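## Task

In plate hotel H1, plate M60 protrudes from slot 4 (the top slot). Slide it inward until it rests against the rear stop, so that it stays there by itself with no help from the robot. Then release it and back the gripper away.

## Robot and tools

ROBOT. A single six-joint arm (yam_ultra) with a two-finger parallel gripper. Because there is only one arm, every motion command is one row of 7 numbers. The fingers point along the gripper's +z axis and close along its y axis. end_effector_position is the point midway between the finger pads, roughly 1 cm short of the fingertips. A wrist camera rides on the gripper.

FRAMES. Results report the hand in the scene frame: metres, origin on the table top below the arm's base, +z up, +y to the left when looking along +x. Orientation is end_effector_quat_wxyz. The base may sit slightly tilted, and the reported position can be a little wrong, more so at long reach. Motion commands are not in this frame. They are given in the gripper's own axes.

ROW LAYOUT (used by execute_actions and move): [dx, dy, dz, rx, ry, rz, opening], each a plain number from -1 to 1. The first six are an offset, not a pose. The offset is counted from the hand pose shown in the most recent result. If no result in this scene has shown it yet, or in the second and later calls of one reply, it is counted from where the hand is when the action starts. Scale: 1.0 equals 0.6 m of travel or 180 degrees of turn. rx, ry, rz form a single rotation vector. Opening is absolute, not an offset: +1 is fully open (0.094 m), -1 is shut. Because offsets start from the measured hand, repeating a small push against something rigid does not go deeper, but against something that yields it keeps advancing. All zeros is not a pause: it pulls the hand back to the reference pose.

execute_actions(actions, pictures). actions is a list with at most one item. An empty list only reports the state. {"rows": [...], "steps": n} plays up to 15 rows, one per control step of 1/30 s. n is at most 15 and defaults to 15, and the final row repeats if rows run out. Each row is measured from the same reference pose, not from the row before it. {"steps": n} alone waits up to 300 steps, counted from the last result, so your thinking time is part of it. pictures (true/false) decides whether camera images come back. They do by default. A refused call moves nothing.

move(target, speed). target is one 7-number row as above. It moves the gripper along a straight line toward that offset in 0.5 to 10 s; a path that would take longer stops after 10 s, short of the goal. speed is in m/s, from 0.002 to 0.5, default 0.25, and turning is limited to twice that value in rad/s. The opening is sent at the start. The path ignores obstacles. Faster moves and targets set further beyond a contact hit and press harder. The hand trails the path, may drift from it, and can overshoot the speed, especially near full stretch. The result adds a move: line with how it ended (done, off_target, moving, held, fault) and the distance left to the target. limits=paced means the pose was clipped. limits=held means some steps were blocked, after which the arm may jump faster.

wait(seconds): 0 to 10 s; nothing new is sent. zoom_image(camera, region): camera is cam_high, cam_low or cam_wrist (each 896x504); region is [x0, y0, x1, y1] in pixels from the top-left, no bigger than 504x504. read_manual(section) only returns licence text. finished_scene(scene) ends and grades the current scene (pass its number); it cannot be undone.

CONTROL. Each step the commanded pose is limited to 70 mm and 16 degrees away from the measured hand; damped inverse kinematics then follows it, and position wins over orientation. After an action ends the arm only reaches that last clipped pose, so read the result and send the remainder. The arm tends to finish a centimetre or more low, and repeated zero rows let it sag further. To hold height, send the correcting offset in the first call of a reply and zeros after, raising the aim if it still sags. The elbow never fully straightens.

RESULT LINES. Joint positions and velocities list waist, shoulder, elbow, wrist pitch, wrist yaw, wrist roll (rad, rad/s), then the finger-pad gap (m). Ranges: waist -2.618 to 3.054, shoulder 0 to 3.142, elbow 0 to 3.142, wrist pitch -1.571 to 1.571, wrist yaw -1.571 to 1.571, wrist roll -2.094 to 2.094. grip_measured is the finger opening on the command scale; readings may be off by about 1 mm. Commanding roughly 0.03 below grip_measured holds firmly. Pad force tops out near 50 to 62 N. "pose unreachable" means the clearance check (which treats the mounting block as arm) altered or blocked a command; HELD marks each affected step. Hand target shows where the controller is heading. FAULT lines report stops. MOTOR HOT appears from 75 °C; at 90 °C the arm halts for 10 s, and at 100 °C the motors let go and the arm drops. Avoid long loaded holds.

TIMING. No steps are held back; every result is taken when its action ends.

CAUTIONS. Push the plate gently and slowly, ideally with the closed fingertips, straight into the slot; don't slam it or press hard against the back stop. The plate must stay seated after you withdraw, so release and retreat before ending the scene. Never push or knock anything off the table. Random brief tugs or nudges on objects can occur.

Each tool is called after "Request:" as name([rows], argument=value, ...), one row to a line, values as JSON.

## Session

Request:
execute_actions(actions=[])

Scene clock: 0.00 s of 7200.00 s.
end_effector_position=(+0.0832, +0.4115, +0.1432) grip_measured=+1.000 end_effector_quat_wxyz=(-0.040, +0.172, +0.851, +0.494)
Joint positions: [ 1.049  0.766  0.214  0.828 -0.362  2.027  0.094]
Joint velocities: [-0.002 -0.007 -0.002 -0.037  0.007 -0.007  0.   ]
Hand target: +0.085, +0.413, +0.146; -0.034, +0.169, +0.850, +0.497

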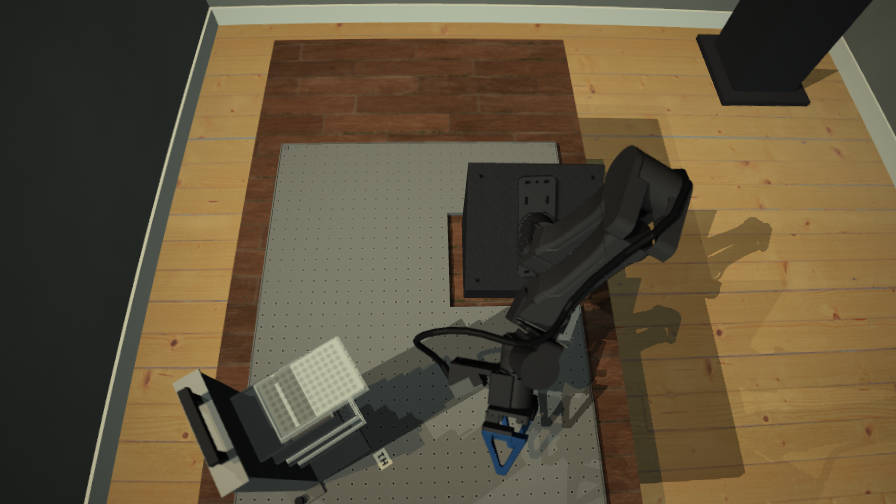

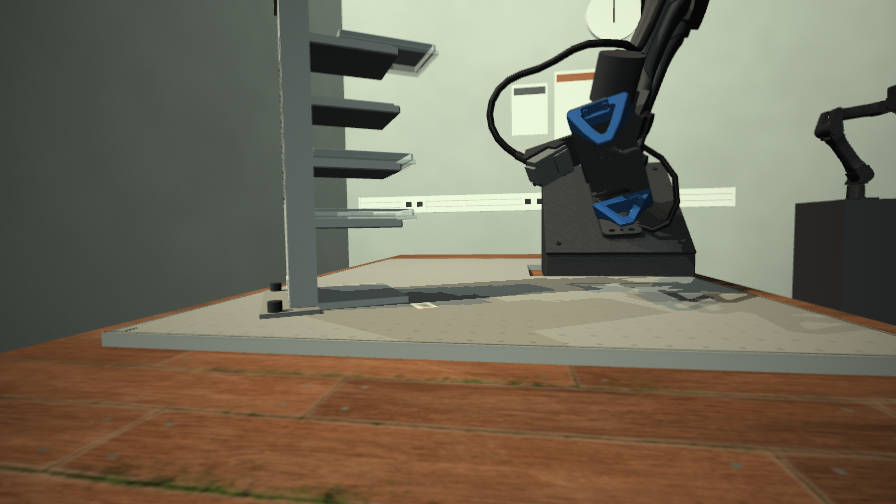

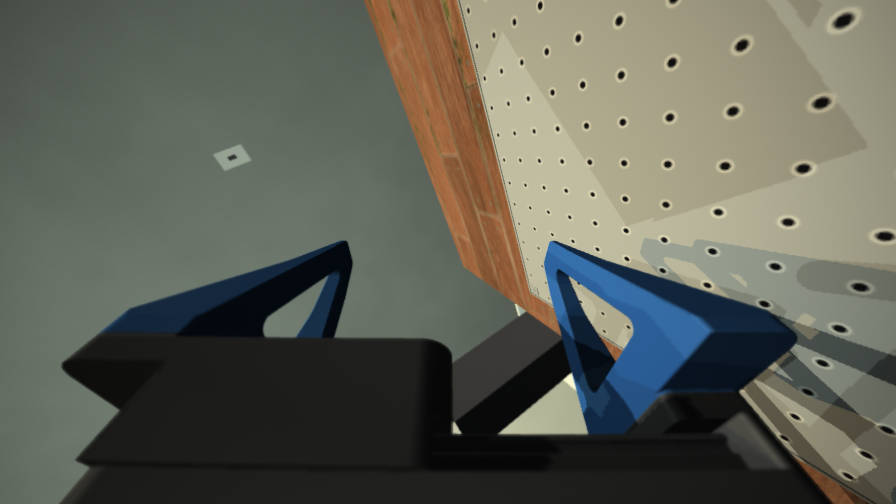

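Request:
move(target=[0,0.1,-0.05,0,0,-0.4,-1], speed=0.4)

Scene clock: 5.23 s of 7200.00 s.
end_effector_position=(+0.1020, +0.4065, +0.1947) grip_measured=-0.997 end_effector_quat_wxyz=(+0.241, -0.346, +0.803, +0.422)
Joint positions: [ 0.732  0.556  0.319  0.542 -0.675  0.909  0.   ]
Joint velocities: [-0.027  0.007  0.002 -0.037 -0.066 -0.007 -0.001]
Hand target: +0.102, +0.413, +0.208; +0.258, -0.357, +0.790, +0.426
Off the commanded pose: 0.015 m, 3 deg.
move: off_target

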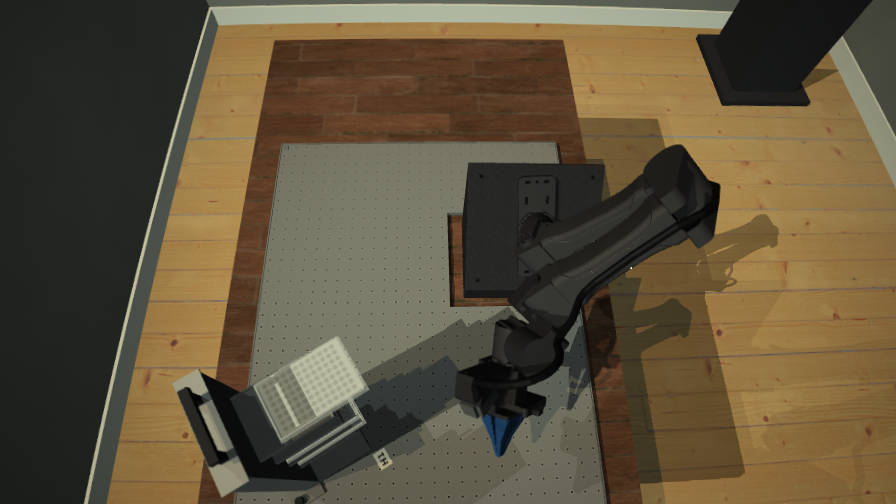

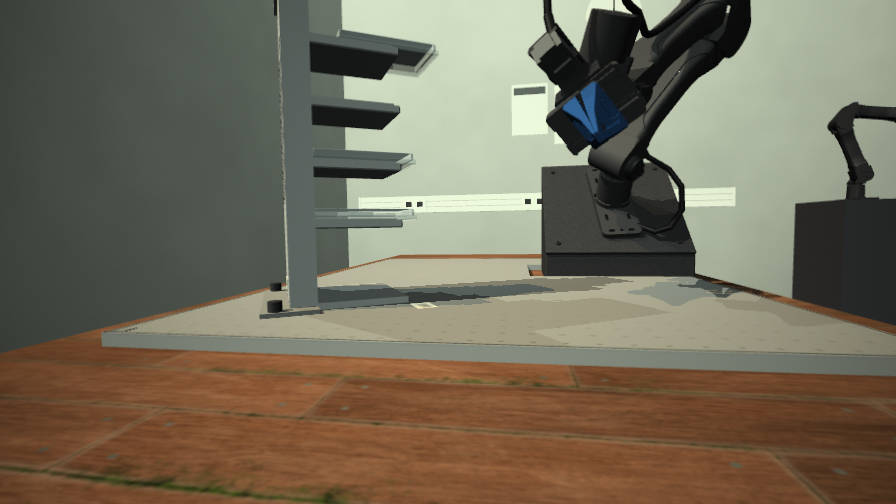

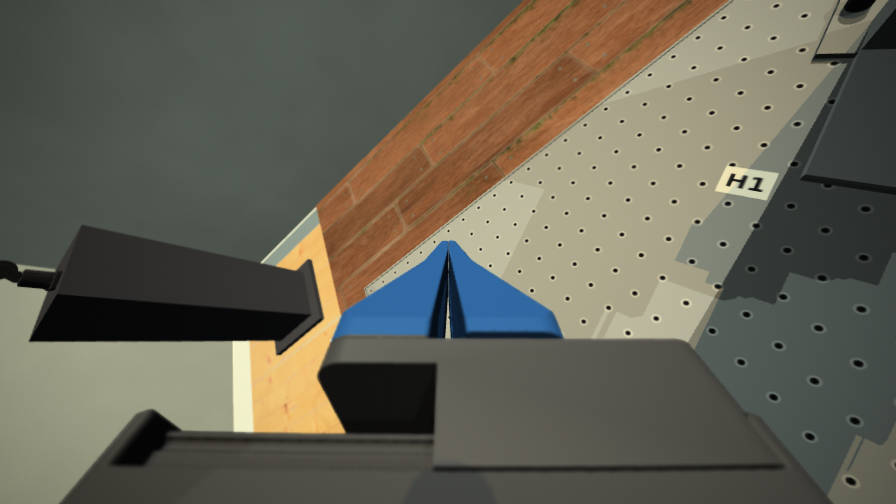

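Request:
move(target=[-0.17,-0.197,-0.305,0.173,-0.237,-0.124,-1], speed=0.3)

Request:
zoom_image(camera="cam_low", region=[300,0,560,160])

Request:
zoom_image(camera="cam_high", region=[240,280,480,440])

Scene clock: 9.60 s of 7200.00 s.
end_effector_position=(+0.2396, +0.2451, +0.2996) grip_measured=-0.997 end_effector_quat_wxyz=(+0.646, -0.220, +0.698, +0.220)
Joint positions: [-0.229  0.521 -0.002  1.022 -0.646  1.002  0.   ]
Joint velocities: [-0.007  0.017 -0.012  0.066  0.022 -0.022  0.001]
Hand target: +0.241, +0.239, +0.301; +0.655, -0.213, +0.693, +0.213
Off the commanded pose: 0.005 m, 6 deg.
joint sent to its limit — the command would take joint 3 (elbow) past its lower limit, so that joint was sent only as far as its limit.
move: off_target

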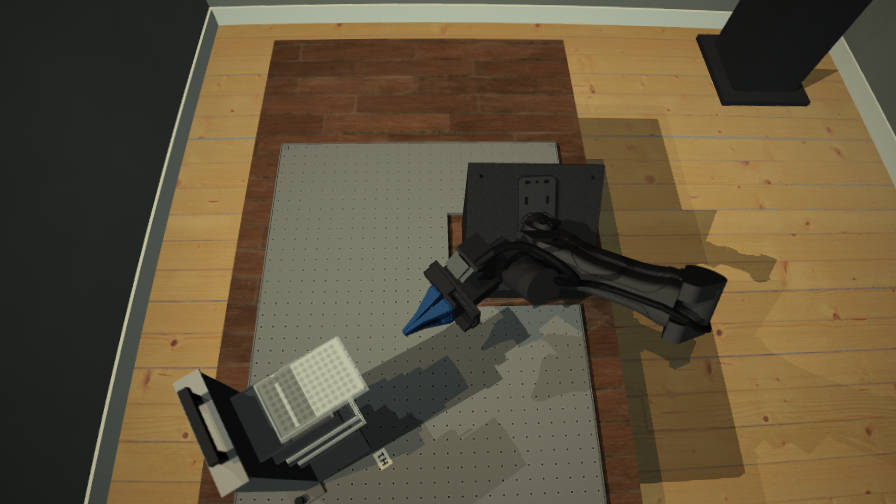

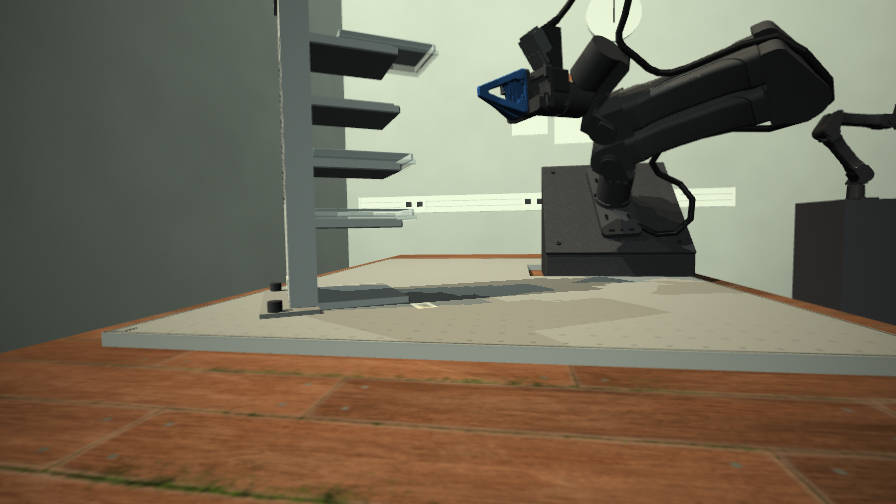

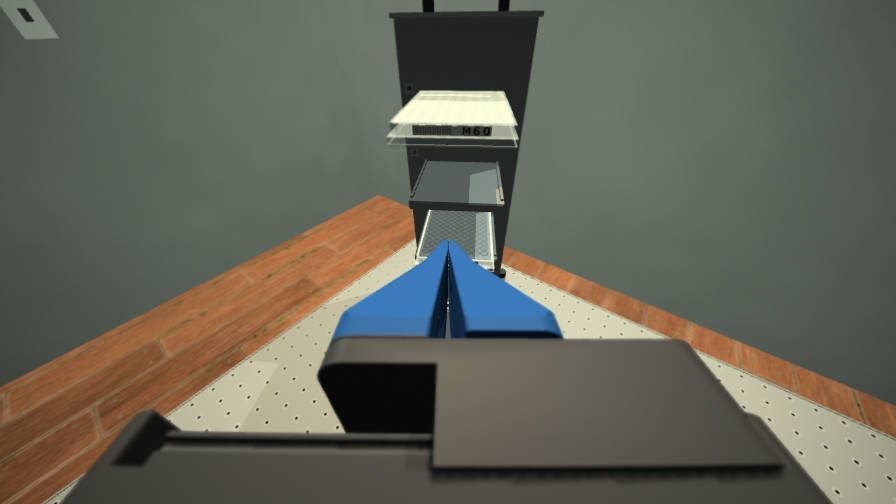

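Region (300, 0, 560, 160) of cam_low's 896x504 image, scaled by 1.938, with more detail than that image has; it fills the top 310 rows of this view, and the rest is white.

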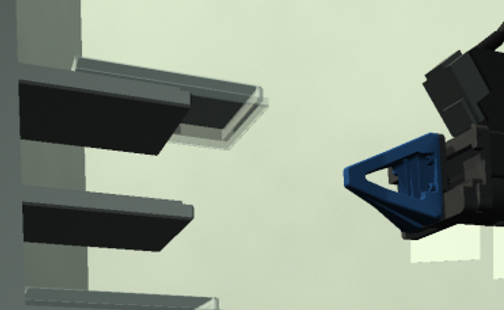

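Region (240, 280, 480, 440) of cam_high's 896x504 image, scaled by 2.100, with more detail than that image has.

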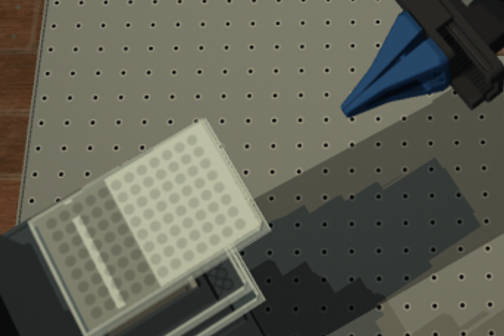

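Request:
move(target=[-0.05,-0.012,0.095,0,0,0,-1], speed=0.1)

Request:
zoom_image(camera="cam_low", region=[300,0,560,160])

Request:
zoom_image(camera="cam_high", region=[240,280,480,440])

Scene clock: 13.23 s of 7200.00 s.
end_effector_position=(+0.2884, +0.2681, +0.3158) grip_measured=-0.997 end_effector_quat_wxyz=(+0.634, -0.213, +0.710, +0.219)
Joint positions: [-0.155  0.862  0.203  1.103 -0.599  0.962  0.   ]
Joint velocities: [ 0.002 -0.007 -0.007 -0.022 -0.007 -0.007 -0.   ]
Hand target: +0.290, +0.274, +0.325; +0.645, -0.220, +0.698, +0.219
Off the commanded pose: 0.011 m, 2 deg.
move: off_target

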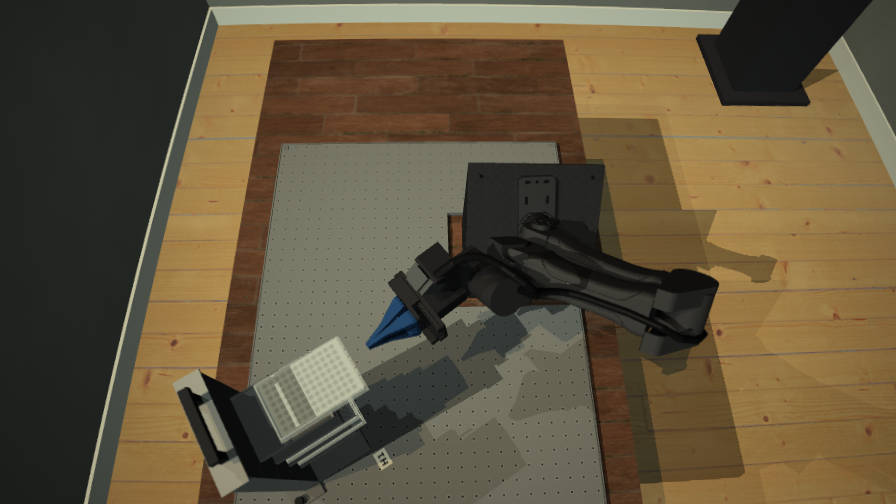

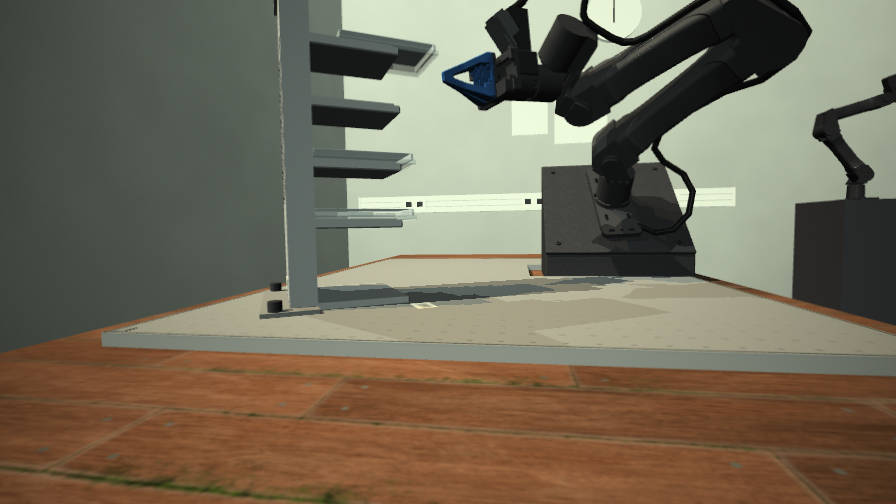

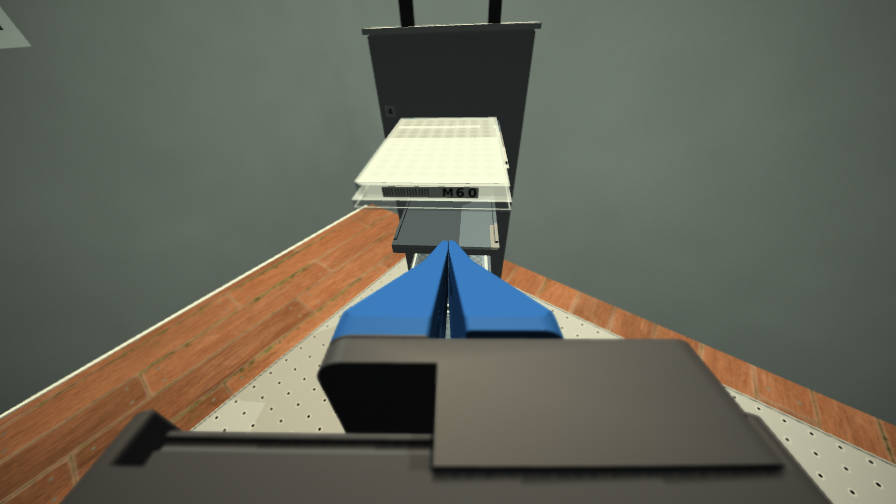

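Region (300, 0, 560, 160) of cam_low's 896x504 image, scaled by 1.938, with more detail than that image has; it fills the top 310 rows of this view, and the rest is white.

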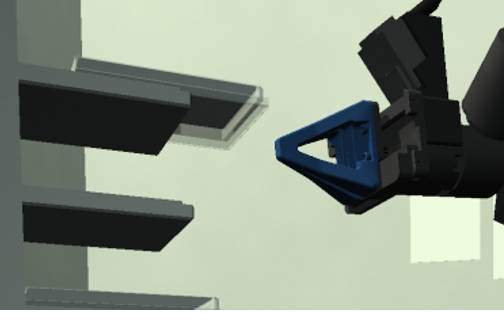

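Region (240, 280, 480, 440) of cam_high's 896x504 image, scaled by 2.100, with more detail than that image has.

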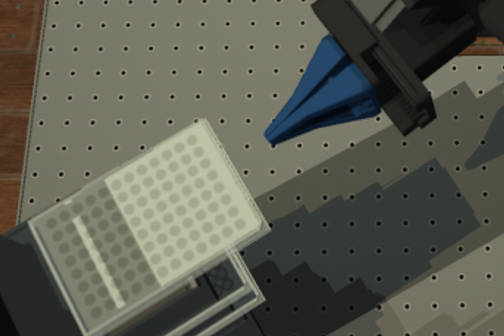

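Request:
move(target=[-0.03,0.013,0.035,0,0,0,-1], speed=0.06)

Request:
zoom_image(camera="cam_low", region=[300,0,560,160])

Request:
zoom_image(camera="cam_high", region=[240,280,480,440])

Scene clock: 15.37 s of 7200.00 s.
end_effector_position=(+0.2984, +0.2842, +0.3258) grip_measured=-0.997 end_effector_quat_wxyz=(+0.627, -0.214, +0.715, +0.222)
Joint positions: [-0.137  0.877  0.294  1.016 -0.599  0.957  0.   ]
Joint velocities: [-0.017 -0.012  0.007  0.037 -0.007  0.007  0.001]
Hand target: +0.302, +0.287, +0.332; +0.634, -0.213, +0.710, +0.219
Off the commanded pose: 0.008 m, 1 deg.
move: done

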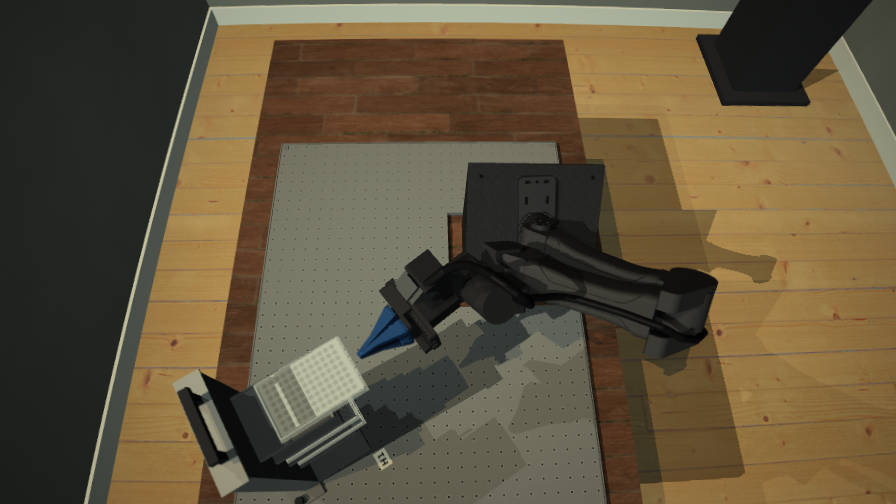

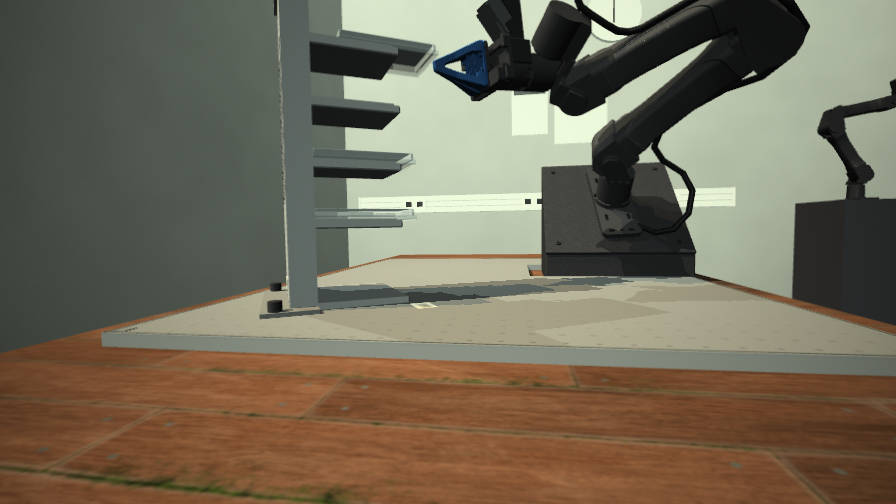

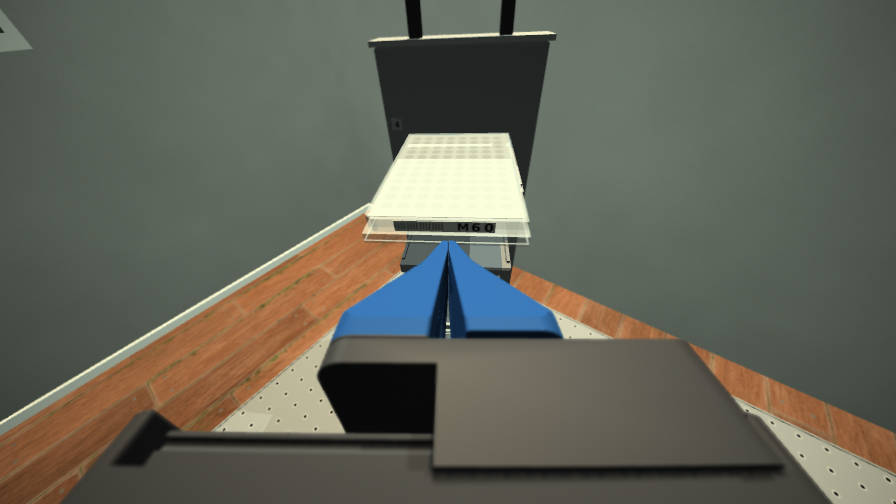

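Region (300, 0, 560, 160) of cam_low's 896x504 image, scaled by 1.938, with more detail than that image has; it fills the top 310 rows of this view, and the rest is white.

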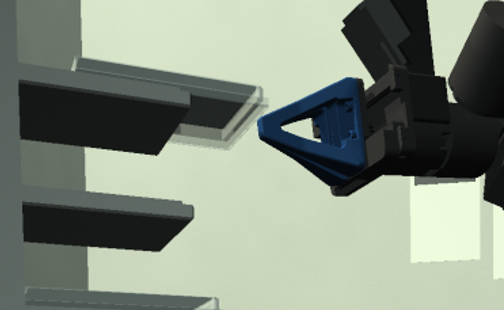

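Region (240, 280, 480, 440) of cam_high's 896x504 image, scaled by 2.100, with more detail than that image has.

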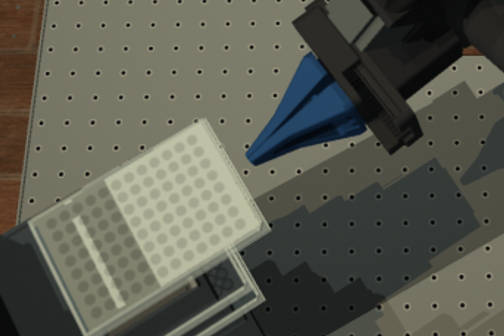

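Request:
move(target=[-0.02,-0.01,0.14,0,0,0,-1], speed=0.03)

Request:
zoom_image(camera="cam_low", region=[300,0,560,160])

Scene clock: 19.17 s of 7200.00 s.
end_effector_position=(+0.3382, +0.3089, +0.3182) grip_measured=-0.997 end_effector_quat_wxyz=(+0.620, -0.232, +0.717, +0.221)
Joint positions: [-0.024  1.097  0.44   1.069 -0.527  0.884  0.   ]
Joint velocities: [ 0.007  0.007 -0.007 -0.022  0.007 -0.022 -0.   ]
Hand target: +0.363, +0.327, +0.326; +0.626, -0.216, +0.716, +0.221
Off the commanded pose: 0.039 m, 2 deg.
move: off_target

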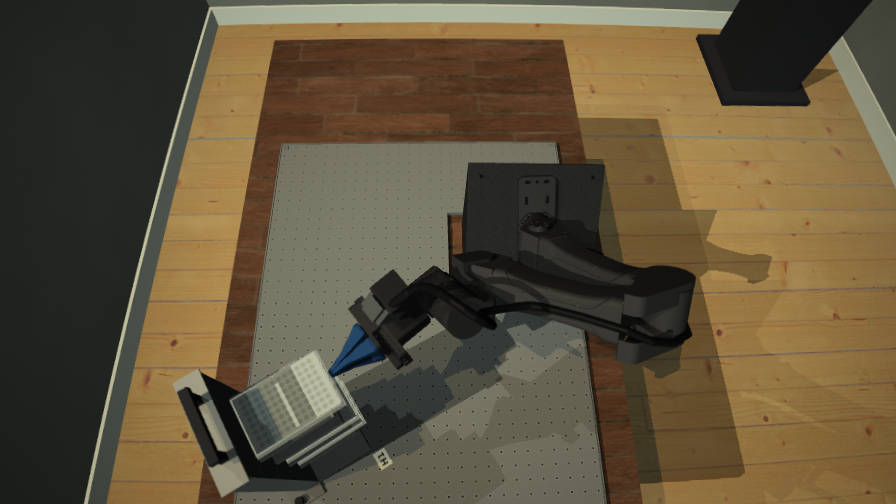

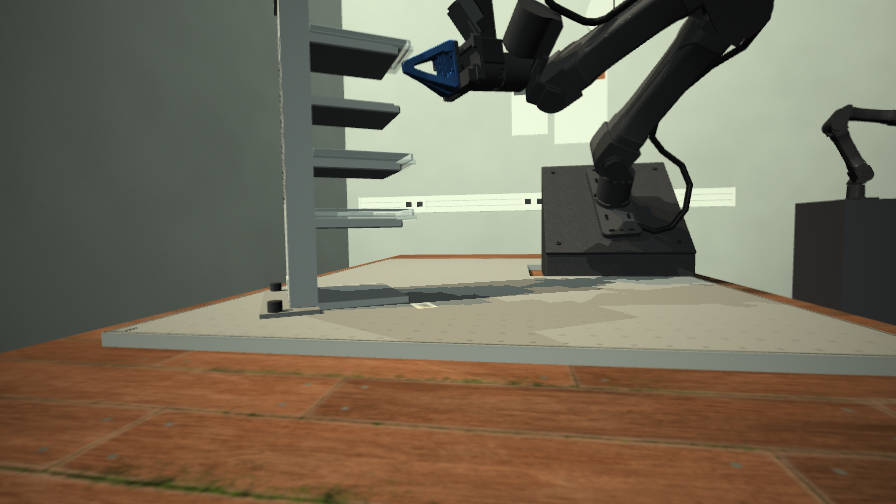

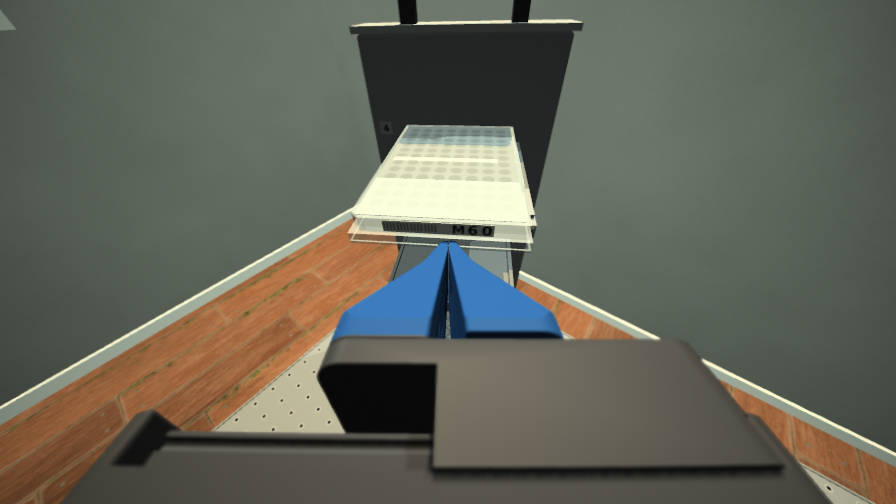

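Region (300, 0, 560, 160) of cam_low's 896x504 image, scaled by 1.938, with more detail than that image has; it fills the top 310 rows of this view, and the rest is white.

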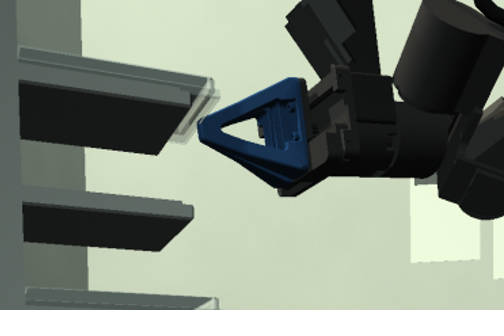

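Request:
move(target=[-0.02,0,-0.13,0,0,0,-1], speed=0.2)

Request:
zoom_image(camera="cam_high", region=[160,300,480,500])

Scene clock: 20.83 s of 7200.00 s.
end_effector_position=(+0.2795, +0.2669, +0.3399) grip_measured=-0.997 end_effector_quat_wxyz=(+0.614, -0.235, +0.718, +0.228)
Joint positions: [-0.349  0.872  0.251  1.166 -0.831  1.089  0.   ]
Joint velocities: [ 0.022 -0.002 -0.002 -0.022 -0.022  0.095 -0.001]
Hand target: +0.279, +0.262, +0.342; +0.621, -0.229, +0.715, +0.225
Off the commanded pose: 0.005 m, 1 deg.
move: done

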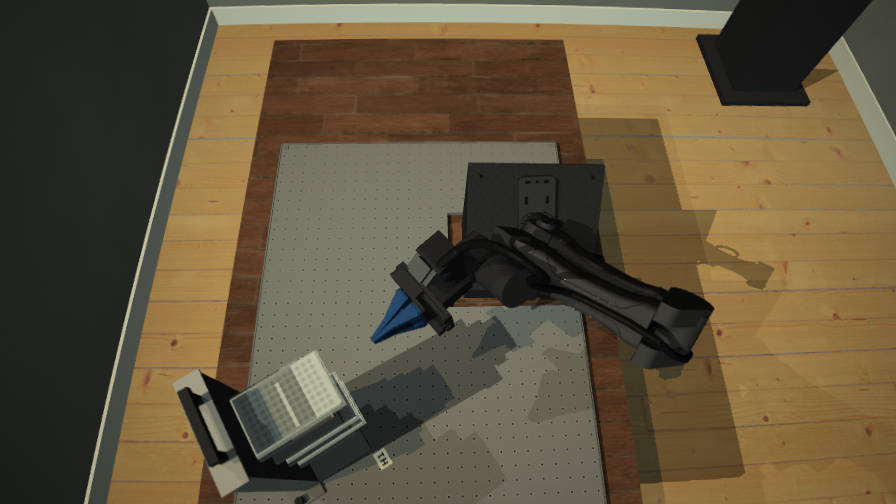

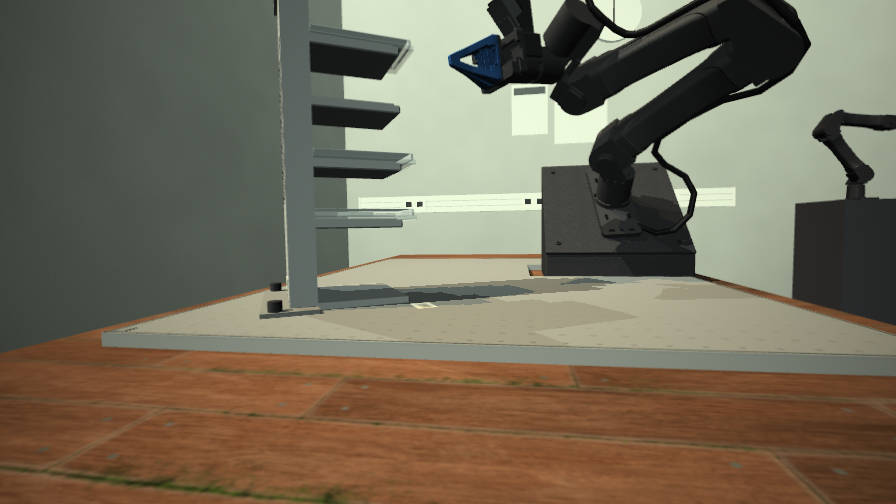

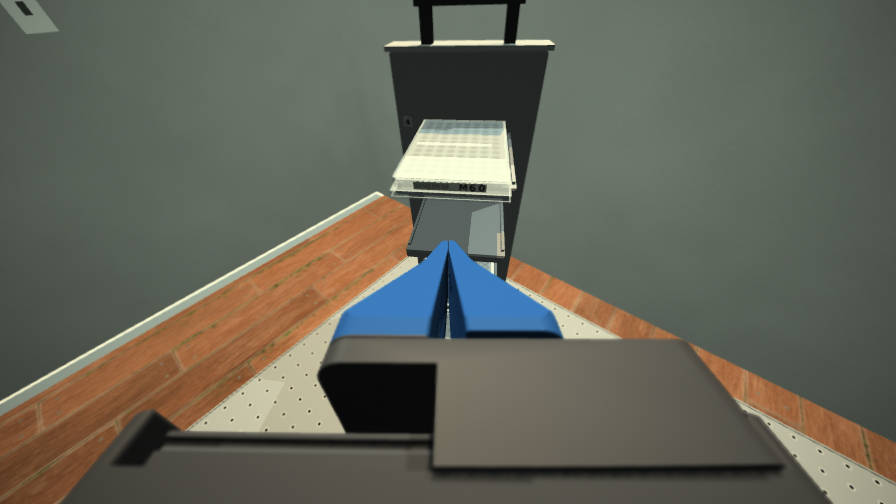

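Region (160, 300, 480, 500) of cam_high's 896x504 image, scaled by 1.575, with more detail than that image has; it fills the top 315 rows of this view, and the rest is white.

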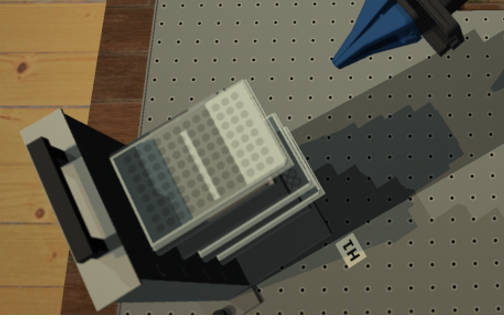

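Request:
finished_scene(scene=2)

The scene is finished: the task was done.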